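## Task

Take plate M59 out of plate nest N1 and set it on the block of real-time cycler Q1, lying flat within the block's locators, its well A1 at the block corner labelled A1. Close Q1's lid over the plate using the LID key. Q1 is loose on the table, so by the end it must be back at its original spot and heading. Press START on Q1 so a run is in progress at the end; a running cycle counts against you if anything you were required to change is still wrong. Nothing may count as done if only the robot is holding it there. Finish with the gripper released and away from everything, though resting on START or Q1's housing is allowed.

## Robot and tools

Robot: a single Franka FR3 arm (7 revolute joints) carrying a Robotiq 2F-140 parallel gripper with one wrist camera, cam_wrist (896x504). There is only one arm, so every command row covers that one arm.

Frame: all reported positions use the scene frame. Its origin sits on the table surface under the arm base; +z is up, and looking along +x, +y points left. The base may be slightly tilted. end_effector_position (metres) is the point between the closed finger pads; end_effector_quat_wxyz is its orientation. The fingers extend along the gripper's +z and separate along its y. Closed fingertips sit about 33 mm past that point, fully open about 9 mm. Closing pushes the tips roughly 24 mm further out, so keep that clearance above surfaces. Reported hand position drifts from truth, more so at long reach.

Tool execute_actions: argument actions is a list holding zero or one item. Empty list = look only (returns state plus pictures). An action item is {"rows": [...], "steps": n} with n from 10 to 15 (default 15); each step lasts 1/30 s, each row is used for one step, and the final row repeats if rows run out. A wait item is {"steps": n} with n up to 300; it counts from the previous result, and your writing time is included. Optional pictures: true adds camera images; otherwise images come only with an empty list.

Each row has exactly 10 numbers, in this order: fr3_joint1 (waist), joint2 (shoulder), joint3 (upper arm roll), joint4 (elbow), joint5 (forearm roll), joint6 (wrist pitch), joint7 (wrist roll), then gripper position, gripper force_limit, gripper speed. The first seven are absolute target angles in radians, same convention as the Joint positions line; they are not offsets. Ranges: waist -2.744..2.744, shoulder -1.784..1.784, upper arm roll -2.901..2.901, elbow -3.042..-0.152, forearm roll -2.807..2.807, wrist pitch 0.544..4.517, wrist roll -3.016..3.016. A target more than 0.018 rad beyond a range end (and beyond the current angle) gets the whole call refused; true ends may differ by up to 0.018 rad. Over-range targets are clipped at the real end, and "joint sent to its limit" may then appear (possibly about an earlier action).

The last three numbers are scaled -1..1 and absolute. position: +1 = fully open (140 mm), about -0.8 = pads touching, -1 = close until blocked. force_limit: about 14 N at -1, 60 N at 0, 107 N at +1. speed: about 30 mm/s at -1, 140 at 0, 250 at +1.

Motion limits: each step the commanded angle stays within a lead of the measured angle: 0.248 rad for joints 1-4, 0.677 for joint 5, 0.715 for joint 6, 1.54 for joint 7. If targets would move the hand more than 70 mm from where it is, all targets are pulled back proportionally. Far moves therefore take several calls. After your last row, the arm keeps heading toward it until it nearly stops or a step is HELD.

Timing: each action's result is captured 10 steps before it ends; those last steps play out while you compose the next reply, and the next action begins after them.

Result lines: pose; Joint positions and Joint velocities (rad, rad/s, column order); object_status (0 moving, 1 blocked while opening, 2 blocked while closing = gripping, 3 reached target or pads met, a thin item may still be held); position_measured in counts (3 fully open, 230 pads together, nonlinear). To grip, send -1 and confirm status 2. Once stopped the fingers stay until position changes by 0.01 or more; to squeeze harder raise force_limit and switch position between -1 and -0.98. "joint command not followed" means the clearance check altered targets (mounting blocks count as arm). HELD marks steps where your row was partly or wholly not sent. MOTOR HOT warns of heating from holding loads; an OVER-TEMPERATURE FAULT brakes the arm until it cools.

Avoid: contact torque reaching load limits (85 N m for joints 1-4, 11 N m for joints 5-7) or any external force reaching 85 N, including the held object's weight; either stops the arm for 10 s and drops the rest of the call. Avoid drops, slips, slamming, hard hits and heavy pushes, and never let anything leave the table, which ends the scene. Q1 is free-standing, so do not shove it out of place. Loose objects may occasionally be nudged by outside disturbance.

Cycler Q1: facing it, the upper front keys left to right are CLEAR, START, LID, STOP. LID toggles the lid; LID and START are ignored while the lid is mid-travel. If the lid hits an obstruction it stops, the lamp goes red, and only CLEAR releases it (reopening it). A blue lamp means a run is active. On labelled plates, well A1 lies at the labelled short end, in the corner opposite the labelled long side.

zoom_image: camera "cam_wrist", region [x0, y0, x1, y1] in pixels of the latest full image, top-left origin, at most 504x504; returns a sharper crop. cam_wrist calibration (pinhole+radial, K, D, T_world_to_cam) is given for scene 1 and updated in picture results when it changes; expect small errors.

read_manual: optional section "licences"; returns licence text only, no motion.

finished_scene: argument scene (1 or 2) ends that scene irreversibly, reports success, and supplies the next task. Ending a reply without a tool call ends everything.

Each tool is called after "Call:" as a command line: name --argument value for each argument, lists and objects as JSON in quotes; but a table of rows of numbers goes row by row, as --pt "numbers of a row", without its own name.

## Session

Call:
execute_actions --actions '[{"rows":[[0,-0.5,0,-1.9,0,1.6,-1.5,1,0,0]]}]'

Call:
execute_actions --actions '[{"steps":150}]' --pictures true

Scene clock: 0.17 s of 10800.00 s.
end_effector_position=(+0.3446, -0.2816, +0.2579) position_measured=3 object_status=3 end_effector_quat_wxyz=(-0.004, -0.462, +0.847, +0.263)
Joint positions: [-0.775  0.248 -0.026 -1.876  0.142  1.596 -0.252]
Joint velocities: [ 1.241 -1.198  0.251 -0.066 -0.529  0.001 -2.075]
Steps of this call (steps 1 to 5: the first 5 steps of this action). Readings (joint positions | what the end effector reports):
1: [-0.945 0.412 -0.044 -1.827 0.264 1.597 0.103] | position_measured=3 object_status=3
2: [-0.905 0.371 -0.046 -1.855 0.217 1.596 -0.006] | position_measured=3 object_status=3
4: [-0.818 0.288 -0.034 -1.873 0.161 1.596 -0.179] | position_measured=3 object_status=3
5: the state above

Scene clock: 5.17 s of 10800.00 s.
end_effector_position=(+0.4302, +0.0118, +0.5894) position_measured=3 object_status=3 end_effector_quat_wxyz=(-0.003, +0.994, -0.029, +0.105)
Joint positions: [-0.001 -0.501  0.001 -1.899  0.003  1.6   -1.494]
Joint velocities: [-0.001 -0.     0.    -0.     0.     0.    -0.001]
Kept back: nothing.
Steps of this call (steps 1 to 10: the last 10 steps of your previous action; steps 11 to 75: the robot went on to your last target; steps 76 to 140: nothing new was sent; then 0.33 s passed at rest). Readings (joint positions | what the end effector reports):
1: [-0.732 0.208 -0.020 -1.879 0.125 1.597 -0.318] | position_measured=3 object_status=3
2: [-0.691 0.169 -0.015 -1.880 0.111 1.597 -0.379] | position_measured=3 object_status=3
4: [-0.611 0.093 -0.008 -1.883 0.088 1.598 -0.490] | position_measured=3 object_status=3
8: [-0.458 -0.053 -0.000 -1.887 0.058 1.599 -0.672] | position_measured=3 object_status=3
140: the state above
The arm was judged still, so your last target was given up. Only a new action makes it travel on or press farther. Fingers that are still opening or closing keep moving.
camera_calibration (this result's frames):
cam_wrist: T_world_to_cam=[[-0.203269, -0.977119, -0.0626104, 0.136499], [-0.97566, 0.196762, 0.0968106, 0.378322], [-0.0822761, 0.080765, -0.993332, 0.806005], [0, 0, 0, 1]] pos_world=[0.463175, -0.00616079, 0.77255]

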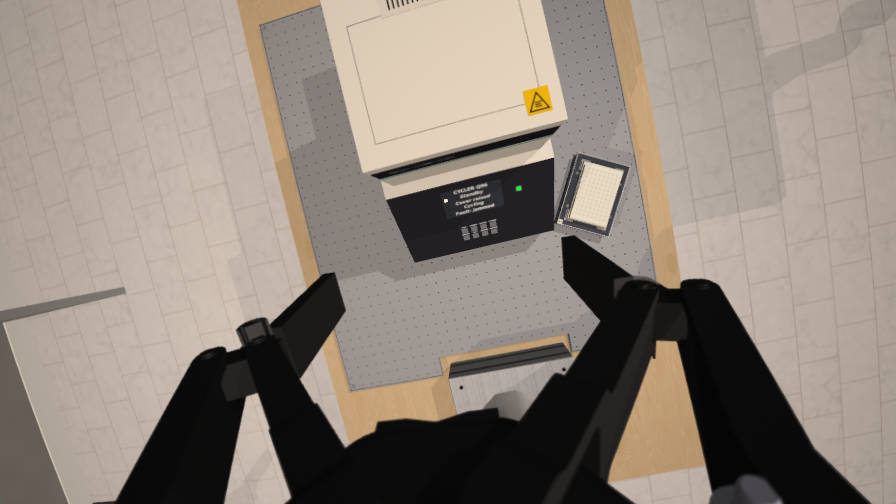

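Call:
execute_actions --actions '[{"rows":[[-0.02,-0.42,0,-2.98,0,2.94,-1.5,-1,0,0]]}]'

Call:
execute_actions --actions '[{"steps":100}]' --pictures true

Scene clock: 6.03 s of 10800.00 s.
end_effector_position=(+0.4854, +0.0086, +0.5450) position_measured=31 object_status=0 end_effector_quat_wxyz=(-0.005, +0.988, -0.033, +0.152)
Joint positions: [-0.009 -0.475  0.001 -2.04   0.003  1.862 -1.494]
Joint velocities: [-0.042  0.275  0.    -1.043 -0.001  1.682  0.001]
Steps of this call (steps 1 to 21: nothing new was sent; steps 22 to 26: the first 5 steps of this action). Readings (joint positions | what the end effector reports):
22: [-0.002 -0.503 0.001 -1.916 0.003 1.642 -1.494] | position_measured=3 object_status=0
23: [-0.004 -0.500 0.001 -1.942 0.003 1.694 -1.494] | position_measured=9 object_status=0
25: [-0.008 -0.484 0.001 -2.005 0.003 1.803 -1.494] | position_measured=24 object_status=0
26: the state above

Scene clock: 16.37 s of 10800.00 s.
end_effector_position=(+0.5553, -0.0045, +0.4101) position_measured=233 object_status=3 end_effector_quat_wxyz=(-0.006, +0.961, -0.041, +0.272)
Joint positions: [-0.025 -0.441 -0.005 -2.492 -0.003  2.594 -1.494]
Joint velocities: [-0.001 -0.001  0.     0.001  0.     0.     0.   ]
FORCE FAULT: contact force on the arm reached its limit, and the arm stopped for 10 seconds. The contact can be on any part of the arm, not only on its tool. The arm's remaining commands of this call were not run. The arm holds still and accepts commands again. Move the arm away from the contact; if what it grips holds it there, let go first. Pushing or pulling that hard again can fault the arm again.
Kept back: nothing.
The stop began at step 10 of this call (marked STOPPED below). From that step on the arm followed nothing that you had sent. 1 step, steps kept back included, did not run and will not run. Nothing is kept back now, and the robot has no last target.
Steps of this call (steps 1 to 9: the first 9 steps of the 10 kept back from your previous action; steps 10 to 310: the stop). Readings (joint positions | what the end effector reports):
1: [-0.010 -0.467 0.001 -2.077 0.003 1.924 -1.494] | position_measured=39 object_status=0
2: [-0.012 -0.459 0.001 -2.118 0.003 1.992 -1.494] | position_measured=47 object_status=0
4: [-0.014 -0.446 0.001 -2.210 0.003 2.146 -1.494] | position_measured=62 object_status=0
8: [-0.018 -0.429 0.001 -2.476 0.003 2.543 -1.494] | position_measured=92 object_status=0
10: [-0.017 -0.450 0.002 -2.498 0.003 2.591 -1.494] | position_measured=107 object_status=0 STOPPED
310: the state above
camera_calibration (this result's frames):
cam_wrist: T_world_to_cam=[[-0.195808, -0.972, -0.129906, 0.158312], [-0.946644, 0.221932, -0.233689, 0.640464], [0.255976, 0.0772171, -0.963594, 0.439477], [0, 0, 0, 1]] pos_world=[0.524794, -0.0221955, 0.593712]

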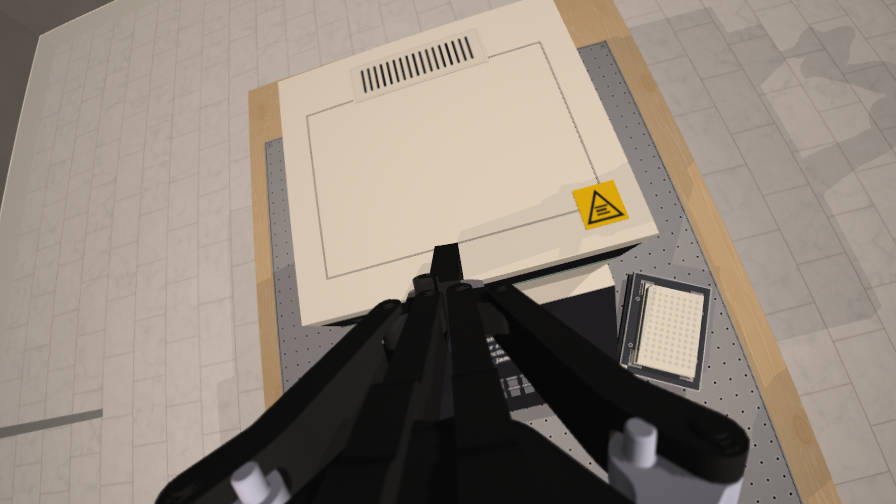

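Call:
execute_actions --actions '[{"rows":[[-0.02,-0.7,0,-2.5,0,2.3,-1.5,-1,0,0]]}]'

Call:
execute_actions --actions '[{"steps":40}]'

Call:
execute_actions --actions '[{"rows":[[-0.02,-0.6,0,-2.98,0,2.6,-1.5,-1,0,0]]}]'

Call:
execute_actions --actions '[{"steps":50}]'

Call:
execute_actions --actions '[{"rows":[[-0.02,-0.42,0,-2.98,0,2.94,-1.5,-1,0,0]]}]'

Call:
execute_actions --actions '[{"steps":50}]' --pictures true

Scene clock: 17.10 s of 10800.00 s.
end_effector_position=(+0.5113, -0.0010, +0.4815) position_measured=233 object_status=3 end_effector_quat_wxyz=(-0.007, +0.955, -0.038, +0.294)
Joint positions: [-0.022 -0.654 -0.002 -2.496 -0.003  2.429 -1.494]
Joint velocities: [ 0.016 -0.912  0.017  0.174 -0.001 -0.673  0.001]
Steps of this call (steps 1 to 17: nothing new was sent; steps 18 to 22: the first 5 steps of this action). Readings (joint positions | what the end effector reports):
18: [-0.025 -0.464 -0.005 -2.498 -0.003 2.564 -1.494] | position_measured=233 object_status=3
19: [-0.024 -0.516 -0.004 -2.506 -0.003 2.524 -1.494] | position_measured=233 object_status=3
21: [-0.023 -0.618 -0.003 -2.502 -0.003 2.454 -1.494] | position_measured=233 object_status=3
22: the state above

Scene clock: 18.43 s of 10800.00 s.
end_effector_position=(+0.4798, -0.0003, +0.4729) position_measured=233 object_status=3 end_effector_quat_wxyz=(-0.006, +0.966, -0.038, +0.255)
Joint positions: [-0.021 -0.701 -0.001 -2.499 -0.003  2.304 -1.494]
Joint velocities: [-0.    -0.    -0.002 -0.001 -0.001  0.     0.   ]
Kept back: nothing.
Steps of this call (steps 1 to 10: the last 10 steps of your previous action; steps 11 to 30: the robot went on to your last target; steps 31 to 40: nothing new was sent). Readings (joint positions | what the end effector reports):
1: [-0.022 -0.678 -0.002 -2.491 -0.003 2.409 -1.494] | position_measured=233 object_status=3
2: [-0.021 -0.692 -0.001 -2.490 -0.003 2.392 -1.494] | position_measured=233 object_status=3
4: [-0.021 -0.701 -0.001 -2.491 -0.003 2.365 -1.494] | position_measured=233 object_status=3
8: [-0.021 -0.701 -0.001 -2.497 -0.003 2.331 -1.494] | position_measured=233 object_status=3
40: the state above
The arm was judged still, so your last target was given up. Only a new action makes it travel on or press farther. Fingers that are still opening or closing keep moving.

Scene clock: 18.60 s of 10800.00 s.
end_effector_position=(+0.4611, -0.0006, +0.3764) position_measured=233 object_status=3 end_effector_quat_wxyz=(-0.004, +0.977, -0.038, +0.208)
Joint positions: [-0.021 -0.654 -0.001 -2.66  -0.003  2.416 -1.494]
Joint velocities: [-0.001  0.322 -0.001 -1.144 -0.     0.454  0.001]
Steps of this call (steps 1 to 5: the first 5 steps of this action). Readings (joint positions | what the end effector reports):
1: [-0.021 -0.700 -0.001 -2.516 -0.003 2.332 -1.494] | position_measured=233 object_status=3
2: [-0.021 -0.691 -0.001 -2.549 -0.003 2.358 -1.494] | position_measured=233 object_status=3
4: [-0.021 -0.665 -0.001 -2.622 -0.003 2.399 -1.494] | position_measured=233 object_status=3
5: the state above

Scene clock: 20.27 s of 10800.00 s.
end_effector_position=(+0.3678, -0.0008, +0.2133) position_measured=233 object_status=3 end_effector_quat_wxyz=(-0.001, +0.993, -0.039, +0.112)
Joint positions: [-0.021 -0.598 -0.001 -2.979 -0.003  2.596 -1.494]
Joint velocities: [-0.001 -0.001 -0.002 -0.001 -0.001 -0.001 -0.   ]
Kept back: nothing.
Steps of this call (steps 1 to 10: the last 10 steps of your previous action; steps 11 to 45: the robot went on to your last target; steps 46 to 50: nothing new was sent). Readings (joint positions | what the end effector reports):
1: [-0.021 -0.644 -0.001 -2.699 -0.003 2.432 -1.494] | position_measured=233 object_status=3
2: [-0.021 -0.636 -0.001 -2.738 -0.003 2.446 -1.494] | position_measured=233 object_status=3
4: [-0.021 -0.624 -0.001 -2.816 -0.003 2.474 -1.494] | position_measured=233 object_status=3
8: [-0.021 -0.600 -0.001 -2.952 -0.003 2.533 -1.494] | position_measured=233 object_status=3
50: the state above
The arm was judged still, so your last target was given up. Only a new action makes it travel on or press farther. Fingers that are still opening or closing keep moving.

Scene clock: 20.43 s of 10800.00 s.
end_effector_position=(+0.3921, -0.0007, +0.1859) position_measured=233 object_status=3 end_effector_quat_wxyz=(-0.002, +0.990, -0.038, +0.136)
Joint positions: [-0.021 -0.441 -0.001 -2.981 -0.003  2.803 -1.494]
Joint velocities: [ 0.001  0.37   0.001 -0.057 -0.     0.762  0.002]
Steps of this call (steps 1 to 5: the first 5 steps of this action). Readings (joint positions | what the end effector reports):
1: [-0.021 -0.569 -0.001 -2.975 -0.003 2.645 -1.494] | position_measured=233 object_status=3
2: [-0.021 -0.520 -0.001 -2.972 -0.003 2.700 -1.494] | position_measured=233 object_status=3
4: [-0.021 -0.457 -0.001 -2.978 -0.003 2.776 -1.494] | position_measured=233 object_status=3
5: the state above

Scene clock: 22.10 s of 10800.00 s.
end_effector_position=(+0.4237, -0.0007, +0.2023) position_measured=233 object_status=3 end_effector_quat_wxyz=(-0.004, +0.981, -0.038, +0.192)
Joint positions: [-0.021 -0.422 -0.001 -2.981 -0.003  2.936 -1.494]
Joint velocities: [ 0.     0.     0.    -0.001  0.001  0.    -0.   ]
Kept back: nothing.
Steps of this call (steps 1 to 10: the last 10 steps of your previous action; steps 11 to 30: the robot went on to your last target; steps 31 to 50: nothing new was sent). Readings (joint positions | what the end effector reports):
1: [-0.021 -0.432 -0.001 -2.982 -0.003 2.826 -1.494] | position_measured=233 object_status=3
2: [-0.021 -0.427 -0.001 -2.982 -0.003 2.846 -1.494] | position_measured=233 object_status=3
4: [-0.021 -0.423 -0.001 -2.982 -0.003 2.875 -1.494] | position_measured=233 object_status=3
8: [-0.021 -0.422 -0.001 -2.981 -0.003 2.909 -1.494] | position_measured=233 object_status=3
50: the state above
The arm was judged still, so your last target was given up. Only a new action makes it travel on or press farther. Fingers that are still opening or closing keep moving.
camera_calibration (this result's frames):
cam_wrist: T_world_to_cam=[[-0.207826, -0.973376, -0.0966826, 0.107607], [-0.973781, 0.215229, -0.0736619, 0.445625], [0.0925096, 0.0788389, -0.992586, 0.347732], [0, 0, 0, 1]] pos_world=[0.424137, -0.0185845, 0.388383]

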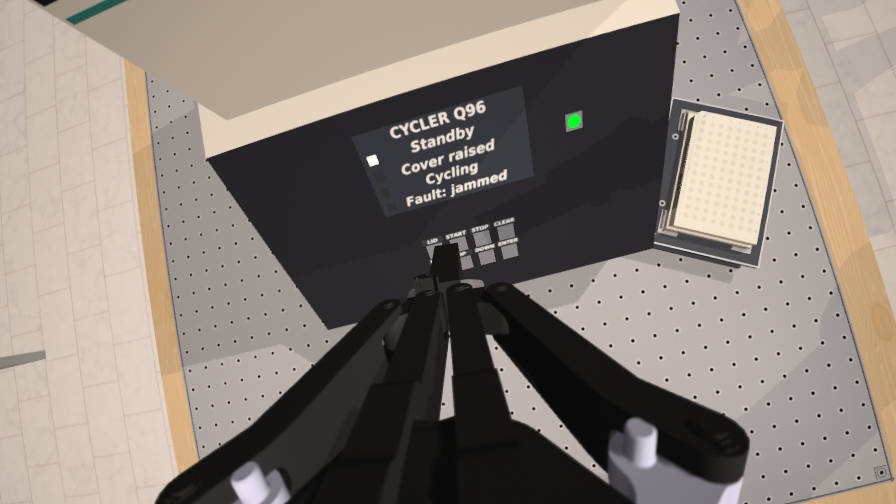

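Call:
execute_actions --actions '[{"rows":[[-0.002,-0.39,0,-2.98,0,3.02,-1.5,-1,0,0],[-0.002,-0.39,0,-2.98,0,3.02,-1.5,-1,0,0],[-0.002,-0.39,0,-2.98,0,3.02,-1.5,-1,0,0],[-0.002,-0.39,0,-2.98,0,3.02,-1.5,-1,0,0],[-0.002,-0.37,0,-2.98,0,3.02,-1.5,-1,0,0],[-0.002,-0.37,0,-2.98,0,3.02,-1.5,-1,0,0],[-0.002,-0.37,0,-2.98,0,3.02,-1.5,-1,0,0],[-0.002,-0.35,0,-2.98,0,3.02,-1.5,-1,0,0]]}]'

Call:
execute_actions --actions '[{"steps":35}]' --pictures true

Scene clock: 22.83 s of 10800.00 s.
end_effector_position=(+0.4311, +0.0060, +0.2004) position_measured=233 object_status=3 end_effector_quat_wxyz=(-0.006, +0.979, -0.030, +0.202)
Joint positions: [-0.006 -0.392 -0.001 -2.98  -0.002  2.986 -1.494]
Joint velocities: [ 0.034  0.218  0.001  0.021 -0.002  0.204  0.   ]
Steps of this call (steps 1 to 17: nothing new was sent; steps 18 to 22: the first 5 steps of this action). Readings (joint positions | what the end effector reports):
18: [-0.017 -0.416 -0.001 -2.981 -0.002 2.948 -1.494] | position_measured=233 object_status=3
19: [-0.013 -0.408 -0.001 -2.980 -0.002 2.961 -1.494] | position_measured=233 object_status=3
21: [-0.007 -0.397 -0.001 -2.980 -0.002 2.978 -1.494] | position_measured=233 object_status=3
22: the state above

Scene clock: 24.00 s of 10800.00 s.
end_effector_position=(+0.4301, +0.0068, +0.1892) position_measured=233 object_status=3 end_effector_quat_wxyz=(-0.006, +0.980, -0.029, +0.197)
Joint positions: [-0.003 -0.352 -0.001 -2.98  -0.002  3.016 -1.494]
Joint velocities: [-0.     0.    -0.001  0.    -0.001 -0.     0.001]
Kept back: nothing.
Steps of this call (steps 1 to 10: the last 10 steps of your previous action; steps 11 to 30: the robot went on to your last target; steps 31 to 35: nothing new was sent). Readings (joint positions | what the end effector reports):
1: [-0.005 -0.385 -0.001 -2.980 -0.002 2.991 -1.494] | position_measured=233 object_status=3
2: [-0.004 -0.380 -0.001 -2.980 -0.002 2.996 -1.494] | position_measured=233 object_status=3
4: [-0.004 -0.366 -0.001 -2.979 -0.002 3.003 -1.494] | position_measured=233 object_status=3
8: [-0.003 -0.353 -0.001 -2.980 -0.002 3.009 -1.494] | position_measured=233 object_status=3
35: the state above
The arm was judged still, so your last target was given up. Only a new action makes it travel on or press farther. Fingers that are still opening or closing keep moving.
camera_calibration (this result's frames):
cam_wrist: T_world_to_cam=[[-0.189617, -0.976842, -0.0991197, 0.107628], [-0.976478, 0.198168, -0.0849669, 0.452672], [0.102642, 0.0806771, -0.991441, 0.328967], [0, 0, 0, 1]] pos_world=[0.428666, -0.0111099, 0.375282]

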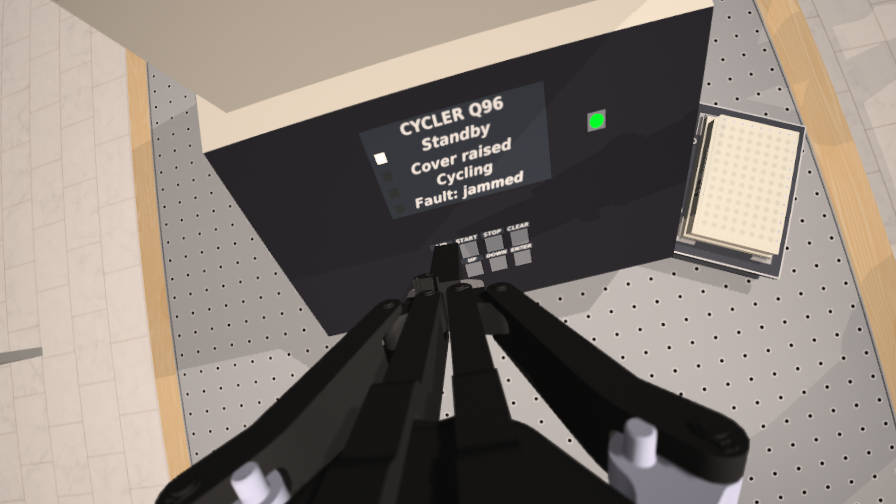

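Descend straight in gentle stages.

Call:
execute_actions --actions '[{"rows":[[-0.002,-0.347,0,-2.98,0,3.022,-1.5,-1,0,0],[-0.002,-0.344,0,-2.98,0,3.025,-1.5,-1,0,0],[-0.002,-0.341,0,-2.98,0,3.028,-1.5,-1,0,0],[-0.002,-0.338,0,-2.98,0,3.031,-1.5,-1,0,0],[-0.002,-0.335,0,-2.98,0,3.034,-1.5,-1,0,0],[-0.002,-0.332,0,-2.98,0,3.037,-1.5,-1,0,0],[-0.002,-0.329,0,-2.98,0,3.04,-1.5,-1,0,0],[-0.002,-0.326,0,-2.98,0,3.043,-1.5,-1,0,0],[-0.002,-0.323,0,-2.98,0,3.046,-1.5,-1,0,0],[-0.002,-0.32,0,-2.98,0,3.049,-1.5,-1,0,0],[-0.002,-0.317,0,-2.98,0,3.052,-1.5,-1,0,0],[-0.002,-0.314,0,-2.98,0,3.055,-1.5,-1,0,0],[-0.002,-0.311,0,-2.98,0,3.058,-1.5,-1,0,0],[-0.002,-0.308,0,-2.98,0,3.061,-1.5,-1,0,0],[-0.002,-0.305,0,-2.98,0,3.064,-1.5,-1,0,0]]}]'

Call:
execute_actions --actions '[{"steps":30}]' --pictures true

Scene clock: 24.70 s of 10800.00 s.
end_effector_position=(+0.4296, +0.0068, +0.1865) position_measured=233 object_status=3 end_effector_quat_wxyz=(-0.006, +0.980, -0.029, +0.196)
Joint positions: [-0.003 -0.343 -0.001 -2.98  -0.002  3.022 -1.494]
Joint velocities: [ 0.     0.081 -0.    -0.002 -0.002  0.05  -0.   ]
Steps of this call (steps 1 to 16: nothing new was sent; steps 17 to 21: the first 5 steps of this action). Readings (joint positions | what the end effector reports):
17: [-0.003 -0.351 -0.001 -2.980 -0.002 3.017 -1.494] | position_measured=233 object_status=3
18: [-0.003 -0.350 -0.001 -2.980 -0.002 3.017 -1.494] | position_measured=233 object_status=3
20: [-0.003 -0.345 -0.001 -2.980 -0.002 3.020 -1.494] | position_measured=233 object_status=3
21: the state above

Scene clock: 25.70 s of 10800.00 s.
end_effector_position=(+0.4311, +0.0069, +0.1786) position_measured=233 object_status=3 end_effector_quat_wxyz=(-0.006, +0.980, -0.029, +0.197)
Joint positions: [-0.003 -0.307 -0.001 -2.98  -0.002  3.06  -1.494]
Joint velocities: [-0.     0.001 -0.001  0.001  0.001  0.001 -0.001]
Kept back: nothing.
Steps of this call (steps 1 to 10: the last 10 steps of your previous action; steps 11 to 30: the robot went on to your last target). Readings (joint positions | what the end effector reports):
1: [-0.003 -0.340 -0.001 -2.980 -0.002 3.024 -1.494] | position_measured=233 object_status=3
2: [-0.003 -0.337 -0.001 -2.980 -0.002 3.026 -1.494] | position_measured=233 object_status=3
4: [-0.003 -0.331 -0.001 -2.980 -0.002 3.031 -1.494] | position_measured=233 object_status=3
8: [-0.003 -0.319 -0.001 -2.980 -0.002 3.041 -1.494] | position_measured=233 object_status=3
30: the state above
The arm was judged still, so your last target was given up. Only a new action makes it travel on or press farther. Fingers that are still opening or closing keep moving.
camera_calibration (this result's frames):
cam_wrist: T_world_to_cam=[[-0.189646, -0.976856, -0.0989288, 0.106741], [-0.976598, 0.198081, -0.0837916, 0.452545], [0.101448, 0.0807229, -0.99156, 0.318931], [0, 0, 0, 1]] pos_world=[0.429842, -0.0111156, 0.364718]

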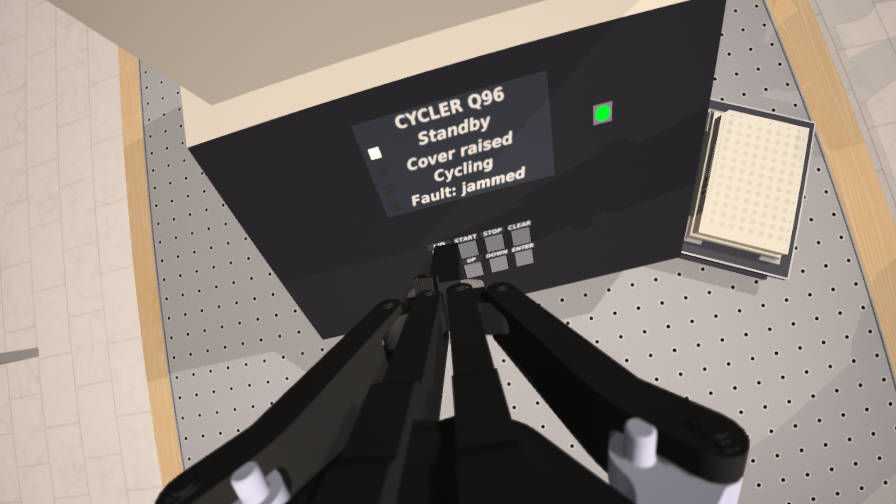

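Call:
execute_actions --actions '[{"rows":[[0.004,-0.303,0,-2.98,0,3.06,-1.5,-1,0,0],[0.004,-0.301,0,-2.98,0,3.06,-1.5,-1,0,0],[0.004,-0.299,0,-2.98,0,3.06,-1.5,-1,0,0],[0.004,-0.297,0,-2.98,0,3.06,-1.5,-1,0,0],[0.004,-0.295,0,-2.98,0,3.06,-1.5,-1,0,0],[0.004,-0.293,0,-2.98,0,3.062,-1.5,-1,0,0],[0.004,-0.291,0,-2.98,0,3.065,-1.5,-1,0,0],[0.004,-0.289,0,-2.98,0,3.067,-1.5,-1,0,0],[0.004,-0.287,0,-2.98,0,3.069,-1.5,-1,0,0],[0.004,-0.285,0,-2.98,0,3.071,-1.5,-1,0,0],[0.004,-0.283,0,-2.98,0,3.073,-1.5,-1,0,0],[0.004,-0.281,0,-2.98,0,3.075,-1.5,-1,0,0],[0.004,-0.279,0,-2.98,0,3.077,-1.5,-1,0,0],[0.004,-0.277,0,-2.98,0,3.079,-1.5,-1,0,0],[0.004,-0.275,0,-2.98,0,3.081,-1.5,-1,0,0]]}]'

Call:
execute_actions --actions '[{"steps":30}]' --pictures true

Scene clock: 26.40 s of 10800.00 s.
end_effector_position=(+0.4297, +0.0090, +0.1761) position_measured=233 object_status=3 end_effector_quat_wxyz=(-0.006, +0.981, -0.027, +0.194)
Joint positions: [ 0.002 -0.301 -0.001 -2.98  -0.002  3.06  -1.494]
Joint velocities: [ 0.011  0.055  0.001 -0.001 -0.    -0.001  0.001]
Steps of this call (steps 1 to 16: nothing new was sent; steps 17 to 21: the first 5 steps of this action). Readings (joint positions | what the end effector reports):
17: [-0.002 -0.306 -0.001 -2.980 -0.002 3.060 -1.494] | position_measured=233 object_status=3
18: [-0.000 -0.305 -0.001 -2.980 -0.002 3.060 -1.494] | position_measured=233 object_status=3
20: [0.001 -0.303 -0.001 -2.980 -0.002 3.060 -1.494] | position_measured=233 object_status=3
21: the state above

Scene clock: 27.40 s of 10800.00 s.
end_effector_position=(+0.4282, +0.0093, +0.1691) position_measured=233 object_status=3 end_effector_quat_wxyz=(-0.006, +0.981, -0.026, +0.190)
Joint positions: [ 0.003 -0.277 -0.001 -2.98  -0.002  3.077 -1.494]
Joint velocities: [-0.     0.002 -0.     0.001  0.    -0.     0.   ]
Kept back: nothing.
Steps of this call (steps 1 to 10: the last 10 steps of your previous action; steps 11 to 30: the robot went on to your last target). Readings (joint positions | what the end effector reports):
1: [0.002 -0.299 -0.001 -2.980 -0.002 3.060 -1.494] | position_measured=233 object_status=3
2: [0.002 -0.297 -0.001 -2.980 -0.002 3.060 -1.494] | position_measured=233 object_status=3
4: [0.003 -0.293 -0.001 -2.980 -0.002 3.061 -1.494] | position_measured=233 object_status=3
8: [0.003 -0.285 -0.001 -2.980 -0.002 3.066 -1.494] | position_measured=233 object_status=3
30: the state above
The arm was judged still, so your last target was given up. Only a new action makes it travel on or press farther. Fingers that are still opening or closing keep moving.
camera_calibration (this result's frames):
cam_wrist: T_world_to_cam=[[-0.185253, -0.977963, -0.0962819, 0.105325], [-0.978729, 0.192408, -0.0711912, 0.447333], [0.0881477, 0.0810455, -0.992805, 0.315465], [0, 0, 0, 1]] pos_world=[0.429523, -0.00863343, 0.355183]

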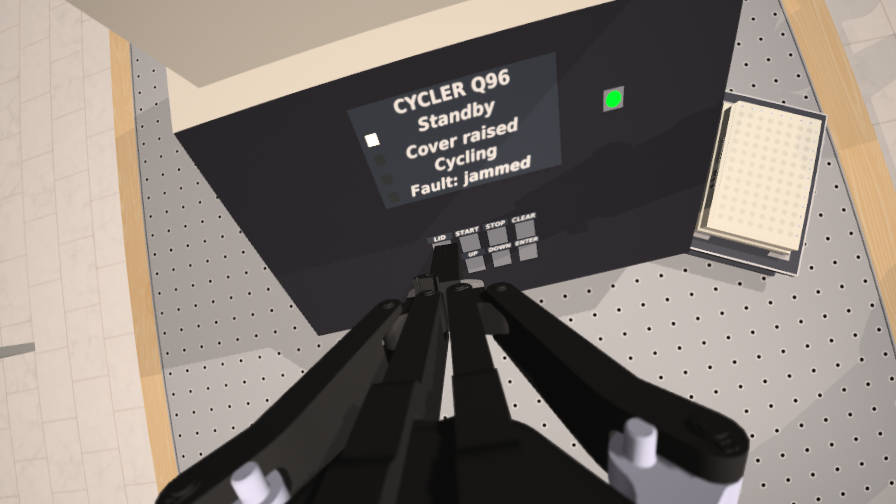

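Call:
execute_actions --actions '[{"rows":[[0.004,-0.273,0,-2.98,0,3.085,-1.5,-1,0,0],[0.004,-0.271,0,-2.98,0,3.088,-1.5,-1,0,0],[0.004,-0.269,0,-2.98,0,3.091,-1.5,-1,0,0],[0.004,-0.267,0,-2.98,0,3.094,-1.5,-1,0,0],[0.004,-0.265,0,-2.98,0,3.097,-1.5,-1,0,0],[0.004,-0.263,0,-2.98,0,3.1,-1.5,-1,0,0],[0.004,-0.261,0,-2.98,0,3.103,-1.5,-1,0,0],[0.004,-0.259,0,-2.98,0,3.106,-1.5,-1,0,0],[0.004,-0.257,0,-2.98,0,3.109,-1.5,-1,0,0],[0.004,-0.255,0,-2.98,0,3.112,-1.5,-1,0,0],[0.004,-0.253,0,-2.98,0,3.115,-1.5,-1,0,0],[0.004,-0.251,0,-2.98,0,3.118,-1.5,-1,0,0],[0.004,-0.249,0,-2.98,0,3.12,-1.5,-1,0,0]]}]'

Call:
execute_actions --actions '[{"steps":30}]' --pictures true

Scene clock: 28.07 s of 10800.00 s.
end_effector_position=(+0.4287, +0.0093, +0.1681) position_measured=233 object_status=3 end_effector_quat_wxyz=(-0.006, +0.981, -0.026, +0.191)
Joint positions: [ 0.003 -0.271 -0.001 -2.98  -0.002  3.084 -1.494]
Joint velocities: [ 0.001  0.046  0.    -0.001 -0.001  0.062  0.001]
Steps of this call (steps 1 to 15: nothing new was sent; steps 16 to 20: the first 5 steps of this action). Readings (joint positions | what the end effector reports):
16: [0.003 -0.276 -0.001 -2.980 -0.002 3.078 -1.494] | position_measured=233 object_status=3
17: [0.003 -0.275 -0.001 -2.980 -0.002 3.079 -1.494] | position_measured=233 object_status=3
19: [0.003 -0.273 -0.001 -2.980 -0.002 3.082 -1.494] | position_measured=233 object_status=3
20: the state above

Scene clock: 29.07 s of 10800.00 s.
end_effector_position=(+0.4294, +0.0094, +0.1671) position_measured=233 object_status=3 end_effector_quat_wxyz=(-0.006, +0.980, -0.026, +0.195)
Joint positions: [ 0.003 -0.265 -0.001 -2.986 -0.002  3.106 -1.494]
Joint velocities: [ 0.001  0.001 -0.    -0.001 -0.001  0.002  0.001]
Kept back: nothing.
Steps of this call (steps 1 to 10: the last 10 steps of your previous action; steps 11 to 30: the robot went on to your last target). Readings (joint positions | what the end effector reports):
1: [0.003 -0.269 -0.001 -2.980 -0.002 3.086 -1.494] | position_measured=233 object_status=3
2: [0.003 -0.268 -0.001 -2.980 -0.002 3.088 -1.494] | position_measured=233 object_status=3
4: [0.003 -0.267 -0.001 -2.980 -0.002 3.092 -1.494] | position_measured=233 object_status=3
8: [0.003 -0.265 -0.001 -2.983 -0.002 3.099 -1.494] | position_measured=233 object_status=3
30: the state above
The arm was judged still, so your last target was given up. Only a new action makes it travel on or press farther. Fingers that are still opening or closing keep moving.
camera_calibration (this result's frames):
cam_wrist: T_world_to_cam=[[-0.18394, -0.977988, -0.0985154, 0.105257], [-0.977964, 0.192157, -0.0816193, 0.449682], [0.0987532, 0.0813315, -0.991783, 0.30864], [0, 0, 0, 1]] pos_world=[0.428655, -0.00857188, 0.353176]

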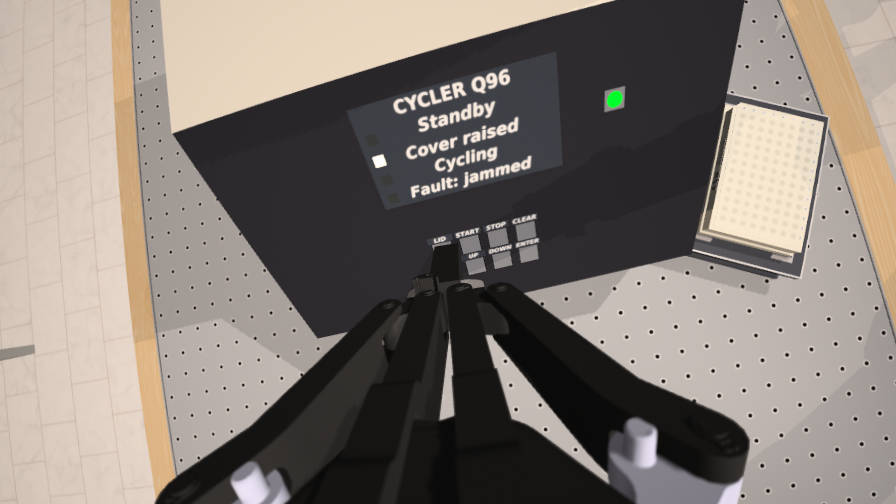

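Call:
execute_actions --actions '[{"rows":[[0.004,-0.5,0,-2.98,0,2.8,-1.5,1,0,0]]}]'

Call:
execute_actions --actions '[{"rows":[[-0.3,-0.5,0,-2.3,0,1.9,-1.5,1,0,0]]}]'

Call:
execute_actions --actions '[{"steps":70}]' --pictures true

Call:
zoom_image --camera "cam_wrist" --region '[200,0,700,300]'

Scene clock: 29.70 s of 10800.00 s.
end_effector_position=(+0.4332, +0.0098, +0.2239) position_measured=204 object_status=0 end_effector_quat_wxyz=(-0.007, +0.977, -0.026, +0.212)
Joint positions: [ 0.003 -0.472 -0.001 -2.976 -0.002  2.922 -1.494]
Joint velocities: [ 0.001 -0.512 -0.001  0.084  0.002 -0.648  0.   ]
Steps of this call (steps 1 to 14: nothing new was sent; steps 15 to 19: the first 5 steps of this action). Readings (joint positions | what the end effector reports):
15: [0.003 -0.301 -0.001 -2.990 -0.002 3.058 -1.494] | position_measured=233 object_status=0
16: [0.003 -0.365 -0.001 -2.992 -0.002 3.010 -1.494] | position_measured=233 object_status=0
18: [0.003 -0.450 -0.001 -2.980 -0.002 2.946 -1.494] | position_measured=212 object_status=0
19: the state above

Scene clock: 30.20 s of 10800.00 s.
end_effector_position=(+0.4046, -0.0637, +0.2503) position_measured=91 object_status=0 end_effector_quat_wxyz=(+0.008, +0.989, -0.114, +0.095)
Joint positions: [-0.178 -0.493  0.004 -2.779 -0.004  2.468 -1.494]
Joint velocities: [-0.924  0.004 -0.055  1.472  0.003 -2.132 -0.   ]
Steps of this call (steps 1 to 10: the last 10 steps of your previous action; steps 11 to 15: the first 5 steps of this action). Readings (joint positions | what the end effector reports):
11: [-0.025 -0.496 0.008 -2.955 -0.004 2.757 -1.494] | position_measured=121 object_status=0
12: [-0.067 -0.493 0.008 -2.914 -0.004 2.685 -1.494] | position_measured=113 object_status=0
14: [-0.145 -0.494 0.005 -2.827 -0.004 2.543 -1.494] | position_measured=98 object_status=0
15: the state above

Scene clock: 32.53 s of 10800.00 s.
end_effector_position=(+0.4134, -0.1194, +0.4224) position_measured=3 object_status=3 end_effector_quat_wxyz=(+0.008, +0.982, -0.178, +0.057)
Joint positions: [-0.299 -0.501 -0.001 -2.301 -0.003  1.904 -1.494]
Joint velocities: [-0.001  0.001 -0.    -0.     0.001 -0.001  0.001]
Kept back: nothing.
Steps of this call (steps 1 to 10: the last 10 steps of your previous action; steps 11 to 45: the robot went on to your last target; steps 46 to 70: nothing new was sent). Readings (joint positions | what the end effector reports):
1: [-0.207 -0.493 0.003 -2.725 -0.004 2.392 -1.494] | position_measured=83 object_status=0
2: [-0.232 -0.492 0.001 -2.667 -0.004 2.321 -1.494] | position_measured=75 object_status=0
4: [-0.266 -0.492 -0.001 -2.544 -0.004 2.207 -1.494] | position_measured=60 object_status=0
8: [-0.293 -0.503 -0.002 -2.344 -0.003 2.055 -1.494] | position_measured=30 object_status=0
70: the state above
The arm was judged still, so your last target was given up. Only a new action makes it travel on or press farther. Fingers that are still opening or closing keep moving.
camera_calibration (this result's frames):
cam_wrist: T_world_to_cam=[[-0.487694, -0.872129, -0.0393156, 0.11469], [-0.860501, 0.472617, 0.190188, 0.349764], [-0.147287, 0.126584, -0.98096, 0.676466], [0, 0, 0, 1]] pos_world=[0.45654, -0.15091, 0.601574]

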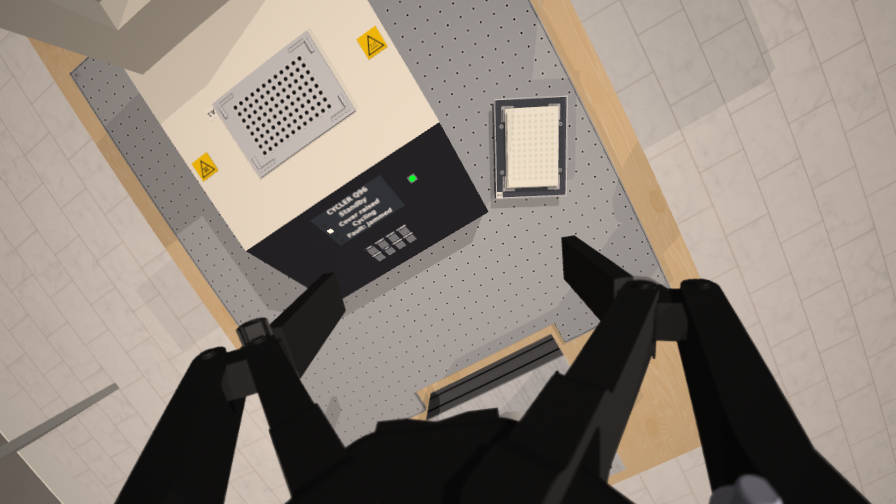

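Region (200, 0, 700, 300) of cam_wrist's 896x504 image, scaled by 1.008, with more detail than that image has; it fills the top 302 rows of this view, and the rest is white.

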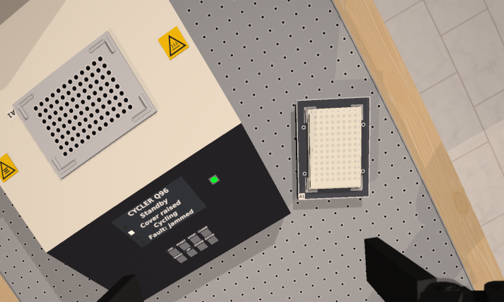

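Call:
execute_actions --actions '[{"rows":[[-0.59,-0.2,0,-2.1,0,1.9,-1.64,0.4,-0.5,0]]}]'

Call:
execute_actions --actions '[{"steps":30}]'

Call:
execute_actions --actions '[{"rows":[[-0.59,0.137,0,-2.185,0,2.322,-1.64,0.4,-0.5,0]]}]'

Call:
execute_actions --actions '[{"steps":60}]' --pictures true

Call:
zoom_image --camera "cam_wrist" --region '[320,80,580,340]'

Scene clock: 33.33 s of 10800.00 s.
end_effector_position=(+0.4276, -0.2026, +0.4118) position_measured=31 object_status=0 end_effector_quat_wxyz=(+0.011, +0.970, -0.239, +0.036)
Joint positions: [-0.471 -0.327  0.011 -2.166 -0.002  1.902 -1.53 ]
Joint velocities: [-1.021  1.144 -0.096  0.631 -0.     0.014 -0.249]
Steps of this call (steps 1 to 19: nothing new was sent; steps 20 to 24: the first 5 steps of this action). Readings (joint positions | what the end effector reports):
20: [-0.324 -0.480 0.010 -2.277 -0.002 1.900 -1.501] | position_measured=3 object_status=0
21: [-0.361 -0.442 0.014 -2.241 -0.002 1.901 -1.508] | position_measured=9 object_status=0
23: [-0.435 -0.366 0.013 -2.189 -0.002 1.902 -1.522] | position_measured=24 object_status=0
24: the state above

Scene clock: 34.33 s of 10800.00 s.
end_effector_position=(+0.4139, -0.2677, +0.3814) position_measured=78 object_status=3 end_effector_quat_wxyz=(+0.002, +0.967, -0.254, +0.005)
Joint positions: [-0.59  -0.199 -0.001 -2.102 -0.002  1.902 -1.63 ]
Joint velocities: [-0.     0.    -0.    -0.001  0.001 -0.    -0.013]
Kept back: nothing.
Steps of this call (steps 1 to 10: the last 10 steps of your previous action; steps 11 to 30: the robot went on to your last target). Readings (joint positions | what the end effector reports):
1: [-0.506 -0.289 0.009 -2.146 -0.002 1.902 -1.540] | position_measured=39 object_status=0
2: [-0.535 -0.256 0.004 -2.130 -0.002 1.903 -1.550] | position_measured=47 object_status=0
4: [-0.572 -0.216 -0.005 -2.118 -0.002 1.902 -1.566] | position_measured=62 object_status=0
8: [-0.590 -0.199 -0.006 -2.108 -0.002 1.902 -1.590] | position_measured=78 object_status=0
30: the state above

Scene clock: 34.50 s of 10800.00 s.
end_effector_position=(+0.4362, -0.2820, +0.3084) position_measured=78 object_status=3 end_effector_quat_wxyz=(-0.001, +0.967, -0.254, -0.005)
Joint positions: [-0.59  -0.057 -0.001 -2.13  -0.002  2.052 -1.63 ]
Joint velocities: [ 0.     1.125 -0.    -0.26  -0.     0.796 -0.   ]
Steps of this call (steps 1 to 5: the first 5 steps of this action). Readings (joint positions | what the end effector reports):
1: [-0.590 -0.188 -0.001 -2.102 -0.002 1.930 -1.630] | position_measured=78 object_status=3
2: [-0.590 -0.162 -0.001 -2.106 -0.002 1.965 -1.630] | position_measured=78 object_status=3
4: [-0.590 -0.094 -0.001 -2.122 -0.002 2.025 -1.630] | position_measured=78 object_status=3
5: the state above

Scene clock: 36.50 s of 10800.00 s.
end_effector_position=(+0.4591, -0.2967, +0.2018) position_measured=78 object_status=3 end_effector_quat_wxyz=(+0.001, +0.968, -0.252, +0.002)
Joint positions: [-0.59   0.138 -0.001 -2.186 -0.002  2.318 -1.634]
Joint velocities: [-0.002 -0.001  0.001  0.    -0.001 -0.     0.001]
Kept back: nothing.
Steps of this call (steps 1 to 10: the last 10 steps of your previous action; steps 11 to 45: the robot went on to your last target; steps 46 to 60: nothing new was sent). Readings (joint positions | what the end effector reports):
1: [-0.590 -0.019 -0.001 -2.140 -0.002 2.082 -1.630] | position_measured=78 object_status=3
2: [-0.590 0.019 -0.001 -2.150 -0.002 2.114 -1.630] | position_measured=78 object_status=3
4: [-0.590 0.090 -0.001 -2.171 -0.002 2.179 -1.631] | position_measured=78 object_status=3
8: [-0.590 0.143 -0.001 -2.192 -0.002 2.251 -1.632] | position_measured=78 object_status=3
60: the state above
The arm was judged still, so your last target was given up. Only a new action makes it travel on or press farther. Fingers that are still opening or closing keep moving.
camera_calibration (this result's frames):
cam_wrist: T_world_to_cam=[[-0.616367, -0.78727, -0.0172487, 0.0535389], [-0.755583, 0.585105, 0.294527, 0.478996], [-0.22178, 0.19457, -0.955487, 0.538419], [0, 0, 0, 1]] pos_world=[0.514332, -0.342874, 0.374299]

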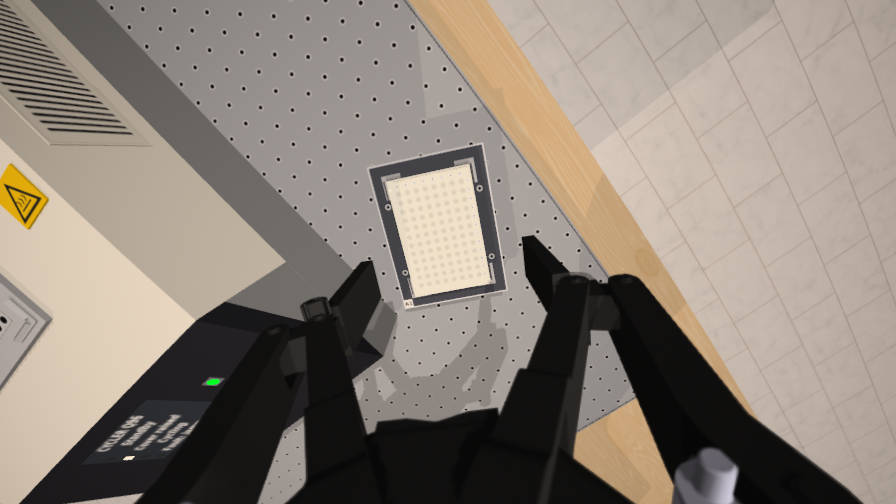

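Region (320, 80, 580, 340) of cam_wrist's 896x504 image, scaled by 1.938, with more detail than that image has.

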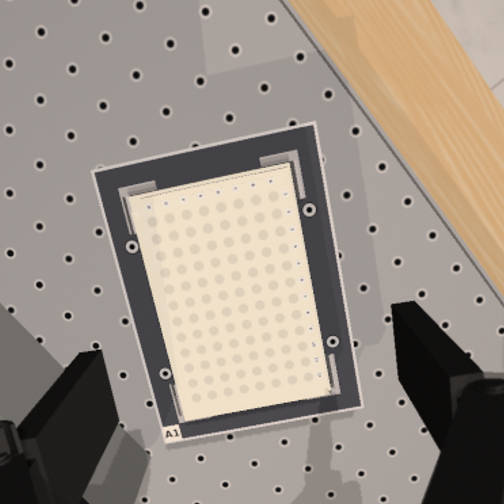

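Call:
execute_actions --actions '[{"rows":[[-0.573,0,0,-2.15,0,2.15,-1.64,0.4,-0.5,0]]}]'

Call:
execute_actions --actions '[{"rows":[[-0.573,0,0,-2.15,0,2.15,1.47,0.4,-0.5,0]]}]'

Call:
execute_actions --actions '[{"steps":80}]'

Call:
execute_actions --actions '[{"rows":[[-0.573,0.16,0,-2.2,0,2.4,1.47,0.4,-0.5,0]]}]'

Call:
execute_actions --actions '[{"rows":[[-0.573,0.24,0,-2.22,0,2.555,1.47,0.4,-0.5,0],[-0.573,0.24,0,-2.22,0,2.555,1.47,0.4,-0.5,0],[-0.573,0.24,0,-2.22,0,2.555,1.47,0.4,-0.5,0],[-0.573,0.24,0,-2.22,0,2.555,1.47,0.4,-0.5,0],[-0.573,0.32,0,-2.235,0,2.555,1.47,0.4,-0.5,0]]}]'

Call:
execute_actions --actions '[{"steps":50}]' --pictures true

Scene clock: 37.23 s of 10800.00 s.
end_effector_position=(+0.4672, -0.2926, +0.2711) position_measured=78 object_status=3 end_effector_quat_wxyz=(+0.009, +0.969, -0.245, +0.025)
Joint positions: [-0.576  0.02  -0.001 -2.155 -0.002  2.218 -1.634]
Joint velocities: [ 0.052 -0.52   0.016  0.251  0.    -0.324 -0.   ]
Steps of this call (steps 1 to 17: nothing new was sent; steps 18 to 22: the first 5 steps of this action). Readings (joint positions | what the end effector reports):
18: [-0.588 0.126 -0.002 -2.187 -0.002 2.294 -1.634] | position_measured=78 object_status=3
19: [-0.585 0.097 -0.002 -2.184 -0.002 2.267 -1.634] | position_measured=78 object_status=3
21: [-0.579 0.040 -0.001 -2.165 -0.002 2.230 -1.634] | position_measured=78 object_status=3
22: the state above

Scene clock: 37.73 s of 10800.00 s.
end_effector_position=(+0.4569, -0.2841, +0.2796) position_measured=78 object_status=3 end_effector_quat_wxyz=(+0.000, +0.811, -0.585, +0.010)
Joint positions: [-0.574 -0.001 -0.    -2.149 -0.002  2.157 -0.876]
Joint velocities: [-0.001  0.    -0.002 -0.001 -0.001 -0.021  4.572]
Steps of this call (steps 1 to 10: the last 10 steps of your previous action; steps 11 to 15: the first 5 steps of this action). Readings (joint positions | what the end effector reports):
11: [-0.574 -0.001 -0.000 -2.149 -0.002 2.162 -1.504] | position_measured=78 object_status=3
12: [-0.574 -0.001 -0.000 -2.149 -0.002 2.160 -1.346] | position_measured=78 object_status=3
14: [-0.574 -0.001 -0.000 -2.149 -0.002 2.158 -1.033] | position_measured=78 object_status=3
15: the state above

Scene clock: 40.40 s of 10800.00 s.
end_effector_position=(+0.4559, -0.2835, +0.2793) position_measured=78 object_status=3 end_effector_quat_wxyz=(+0.008, +0.222, +0.975, -0.003)
Joint positions: [-0.574 -0.001 -0.    -2.149 -0.002  2.154  1.463]
Joint velocities: [-0.001  0.001 -0.001 -0.    -0.001  0.001  0.003]
Kept back: nothing.
Steps of this call (steps 1 to 10: the last 10 steps of your previous action; steps 11 to 75: the robot went on to your last target; steps 76 to 80: nothing new was sent). Readings (joint positions | what the end effector reports):
1: [-0.574 -0.001 -0.000 -2.149 -0.002 2.157 -0.720] | position_measured=78 object_status=3
2: [-0.574 -0.001 -0.000 -2.149 -0.002 2.156 -0.563] | position_measured=78 object_status=3
4: [-0.574 -0.001 -0.000 -2.149 -0.002 2.155 -0.250] | position_measured=78 object_status=3
8: [-0.574 -0.001 -0.000 -2.149 -0.002 2.155 0.339] | position_measured=78 object_status=3
80: the state above
The arm was judged still, so your last target was given up. Only a new action makes it travel on or press farther. Fingers that are still opening or closing keep moving.

Scene clock: 40.57 s of 10800.00 s.
end_effector_position=(+0.4593, -0.2856, +0.2037) position_measured=78 object_status=3 end_effector_quat_wxyz=(-0.005, +0.222, +0.975, +0.001)
Joint positions: [-0.574  0.13  -0.    -2.187 -0.002  2.296  1.464]
Joint velocities: [ 0.001  0.671 -0.001 -0.338  0.     0.546  0.001]
Steps of this call (steps 1 to 5: the first 5 steps of this action). Readings (joint positions | what the end effector reports):
1: [-0.574 0.011 -0.000 -2.149 -0.002 2.182 1.463] | position_measured=78 object_status=3
2: [-0.574 0.040 -0.000 -2.153 -0.002 2.217 1.463] | position_measured=78 object_status=3
4: [-0.574 0.104 -0.000 -2.175 -0.002 2.276 1.463] | position_measured=78 object_status=3
5: the state above

Scene clock: 41.07 s of 10800.00 s.
end_effector_position=(+0.4772, -0.2965, +0.1507) position_measured=78 object_status=3 end_effector_quat_wxyz=(+0.023, +0.222, +0.975, -0.008)
Joint positions: [-0.574  0.238 -0.    -2.214 -0.002  2.489  1.464]
Joint velocities: [ 0.     0.726 -0.    -0.015  0.     0.455  0.001]
Steps of this call (steps 1 to 10: the last 10 steps of your previous action; steps 11 to 15: the first 5 steps of this action). Readings (joint positions | what the end effector reports):
11: [-0.574 0.169 -0.000 -2.201 -0.002 2.408 1.464] | position_measured=78 object_status=3
12: [-0.574 0.187 -0.000 -2.202 -0.002 2.436 1.464] | position_measured=78 object_status=3
14: [-0.574 0.219 -0.000 -2.212 -0.002 2.474 1.464] | position_measured=78 object_status=3
15: the state above

Scene clock: 42.73 s of 10800.00 s.
end_effector_position=(+0.4623, -0.2872, +0.1013) position_measured=78 object_status=3 end_effector_quat_wxyz=(+0.002, +0.222, +0.975, -0.001)
Joint positions: [-0.574  0.321 -0.    -2.236 -0.002  2.551  1.464]
Joint velocities: [-0.002 -0.001 -0.001  0.002  0.     0.     0.002]
Kept back: nothing.
Steps of this call (steps 1 to 10: the last 10 steps of your previous action; steps 11 to 30: the robot went on to your last target; steps 31 to 50: nothing new was sent). Readings (joint positions | what the end effector reports):
1: [-0.574 0.263 -0.000 -2.217 -0.002 2.502 1.464] | position_measured=78 object_status=3
2: [-0.574 0.284 -0.000 -2.223 -0.002 2.510 1.464] | position_measured=78 object_status=3
4: [-0.574 0.313 -0.000 -2.235 -0.002 2.521 1.464] | position_measured=78 object_status=3
8: [-0.574 0.323 -0.000 -2.239 -0.002 2.536 1.464] | position_measured=78 object_status=3
50: the state above
The arm was judged still, so your last target was given up. Only a new action makes it travel on or press farther. Fingers that are still opening or closing keep moving.
camera_calibration (this result's frames):
cam_wrist: T_world_to_cam=[[0.56683, 0.82362, -0.0188414, -0.0229233], [0.788205, -0.53552, 0.303235, -0.530945], [0.239661, -0.186734, -0.952729, 0.118155], [0, 0, 0, 1]] pos_world=[0.40317, -0.243388, 0.273139]

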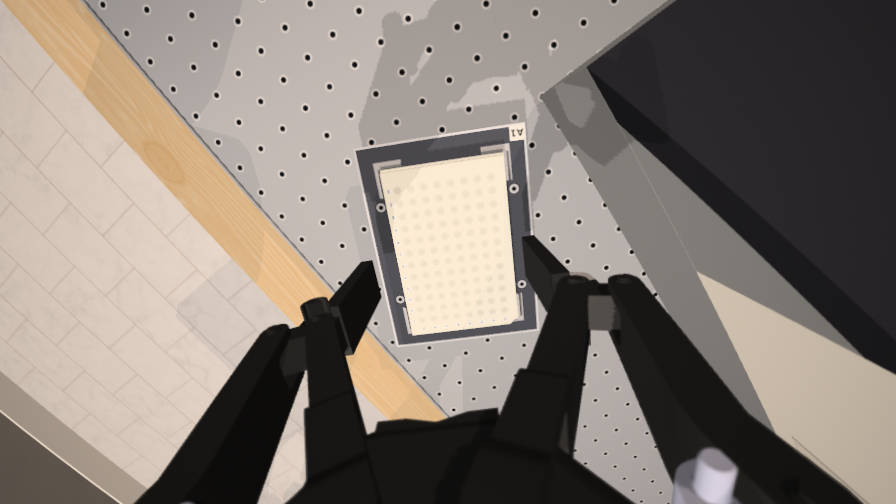

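Call:
execute_actions --actions '[{"rows":[[-0.559,0.32,0,-2.235,0,2.57,1.485,0.4,-0.5,0],[-0.559,0.32,0,-2.235,0,2.57,1.485,0.4,-0.5,0],[-0.559,0.33,0,-2.235,0,2.58,1.485,0.4,-0.5,0],[-0.559,0.335,0,-2.235,0,2.59,1.485,0.4,-0.5,0],[-0.559,0.34,0,-2.235,0,2.6,1.485,0.4,-0.5,0],[-0.559,0.345,0,-2.235,0,2.6,1.485,0.4,-0.5,0],[-0.559,0.35,0,-2.235,0,2.61,1.485,0.4,-0.5,0],[-0.559,0.355,0,-2.235,0,2.61,1.485,0.4,-0.5,0],[-0.559,0.36,0,-2.235,0,2.61,1.485,0.4,-0.5,0],[-0.559,0.365,0,-2.235,0,2.615,1.485,0.4,-0.5,0],[-0.559,0.37,0,-2.235,0,2.615,1.485,0.4,-0.5,0],[-0.559,0.374,0,-2.235,0,2.615,1.485,0.4,-0.5,0],[-0.559,0.378,0,-2.235,0,2.615,1.485,0.4,-0.5,0]]}]'

Call:
execute_actions --actions '[{"steps":35}]' --pictures true

Scene clock: 43.43 s of 10800.00 s.
end_effector_position=(+0.4693, -0.2843, +0.0998) position_measured=78 object_status=3 end_effector_quat_wxyz=(+0.008, +0.219, +0.976, -0.003)
Joint positions: [-0.562  0.328 -0.    -2.235 -0.002  2.569  1.47 ]
Joint velocities: [0.041 0.113 0.007 0.005 0.001 0.169 0.03 ]
Steps of this call (steps 1 to 16: nothing new was sent; steps 17 to 21: the first 5 steps of this action). Readings (joint positions | what the end effector reports):
17: [-0.572 0.321 -0.001 -2.236 -0.002 2.553 1.465] | position_measured=78 object_status=3
18: [-0.569 0.321 -0.001 -2.236 -0.002 2.556 1.467] | position_measured=78 object_status=3
20: [-0.564 0.324 -0.001 -2.236 -0.002 2.564 1.469] | position_measured=78 object_status=3
21: the state above

Scene clock: 44.60 s of 10800.00 s.
end_effector_position=(+0.4675, -0.2817, +0.0766) position_measured=78 object_status=3 end_effector_quat_wxyz=(+0.004, +0.222, +0.975, -0.002)
Joint positions: [-0.56   0.377 -0.    -2.235 -0.002  2.611  1.479]
Joint velocities: [ 0.001  0.001  0.001  0.001 -0.     0.001  0.   ]
Kept back: nothing.
Steps of this call (steps 1 to 10: the last 10 steps of your previous action; steps 11 to 30: the robot went on to your last target; steps 31 to 35: nothing new was sent). Readings (joint positions | what the end effector reports):
1: [-0.561 0.332 -0.000 -2.235 -0.002 2.575 1.471] | position_measured=78 object_status=3
2: [-0.560 0.337 -0.000 -2.235 -0.002 2.580 1.472] | position_measured=78 object_status=3
4: [-0.560 0.347 -0.000 -2.235 -0.002 2.589 1.473] | position_measured=78 object_status=3
8: [-0.560 0.367 -0.000 -2.235 -0.002 2.601 1.475] | position_measured=78 object_status=3
35: the state above
The arm was judged still, so your last target was given up. Only a new action makes it travel on or press farther. Fingers that are still opening or closing keep moving.
camera_calibration (this result's frames):
cam_wrist: T_world_to_cam=[[0.567826, 0.82294, -0.0185503, -0.03157], [0.78617, -0.535501, 0.308505, -0.524104], [0.243947, -0.189761, -0.951042, 0.0914282], [0, 0, 0, 1]] pos_world=[0.407657, -0.237328, 0.248055]

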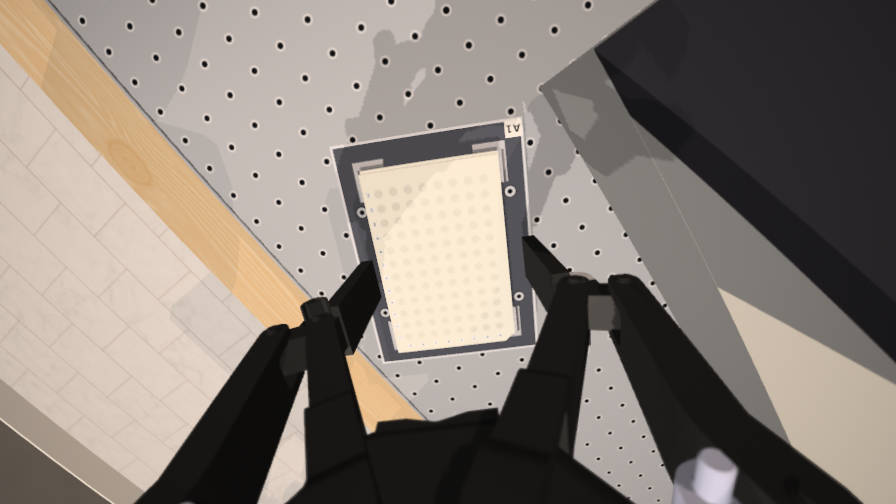

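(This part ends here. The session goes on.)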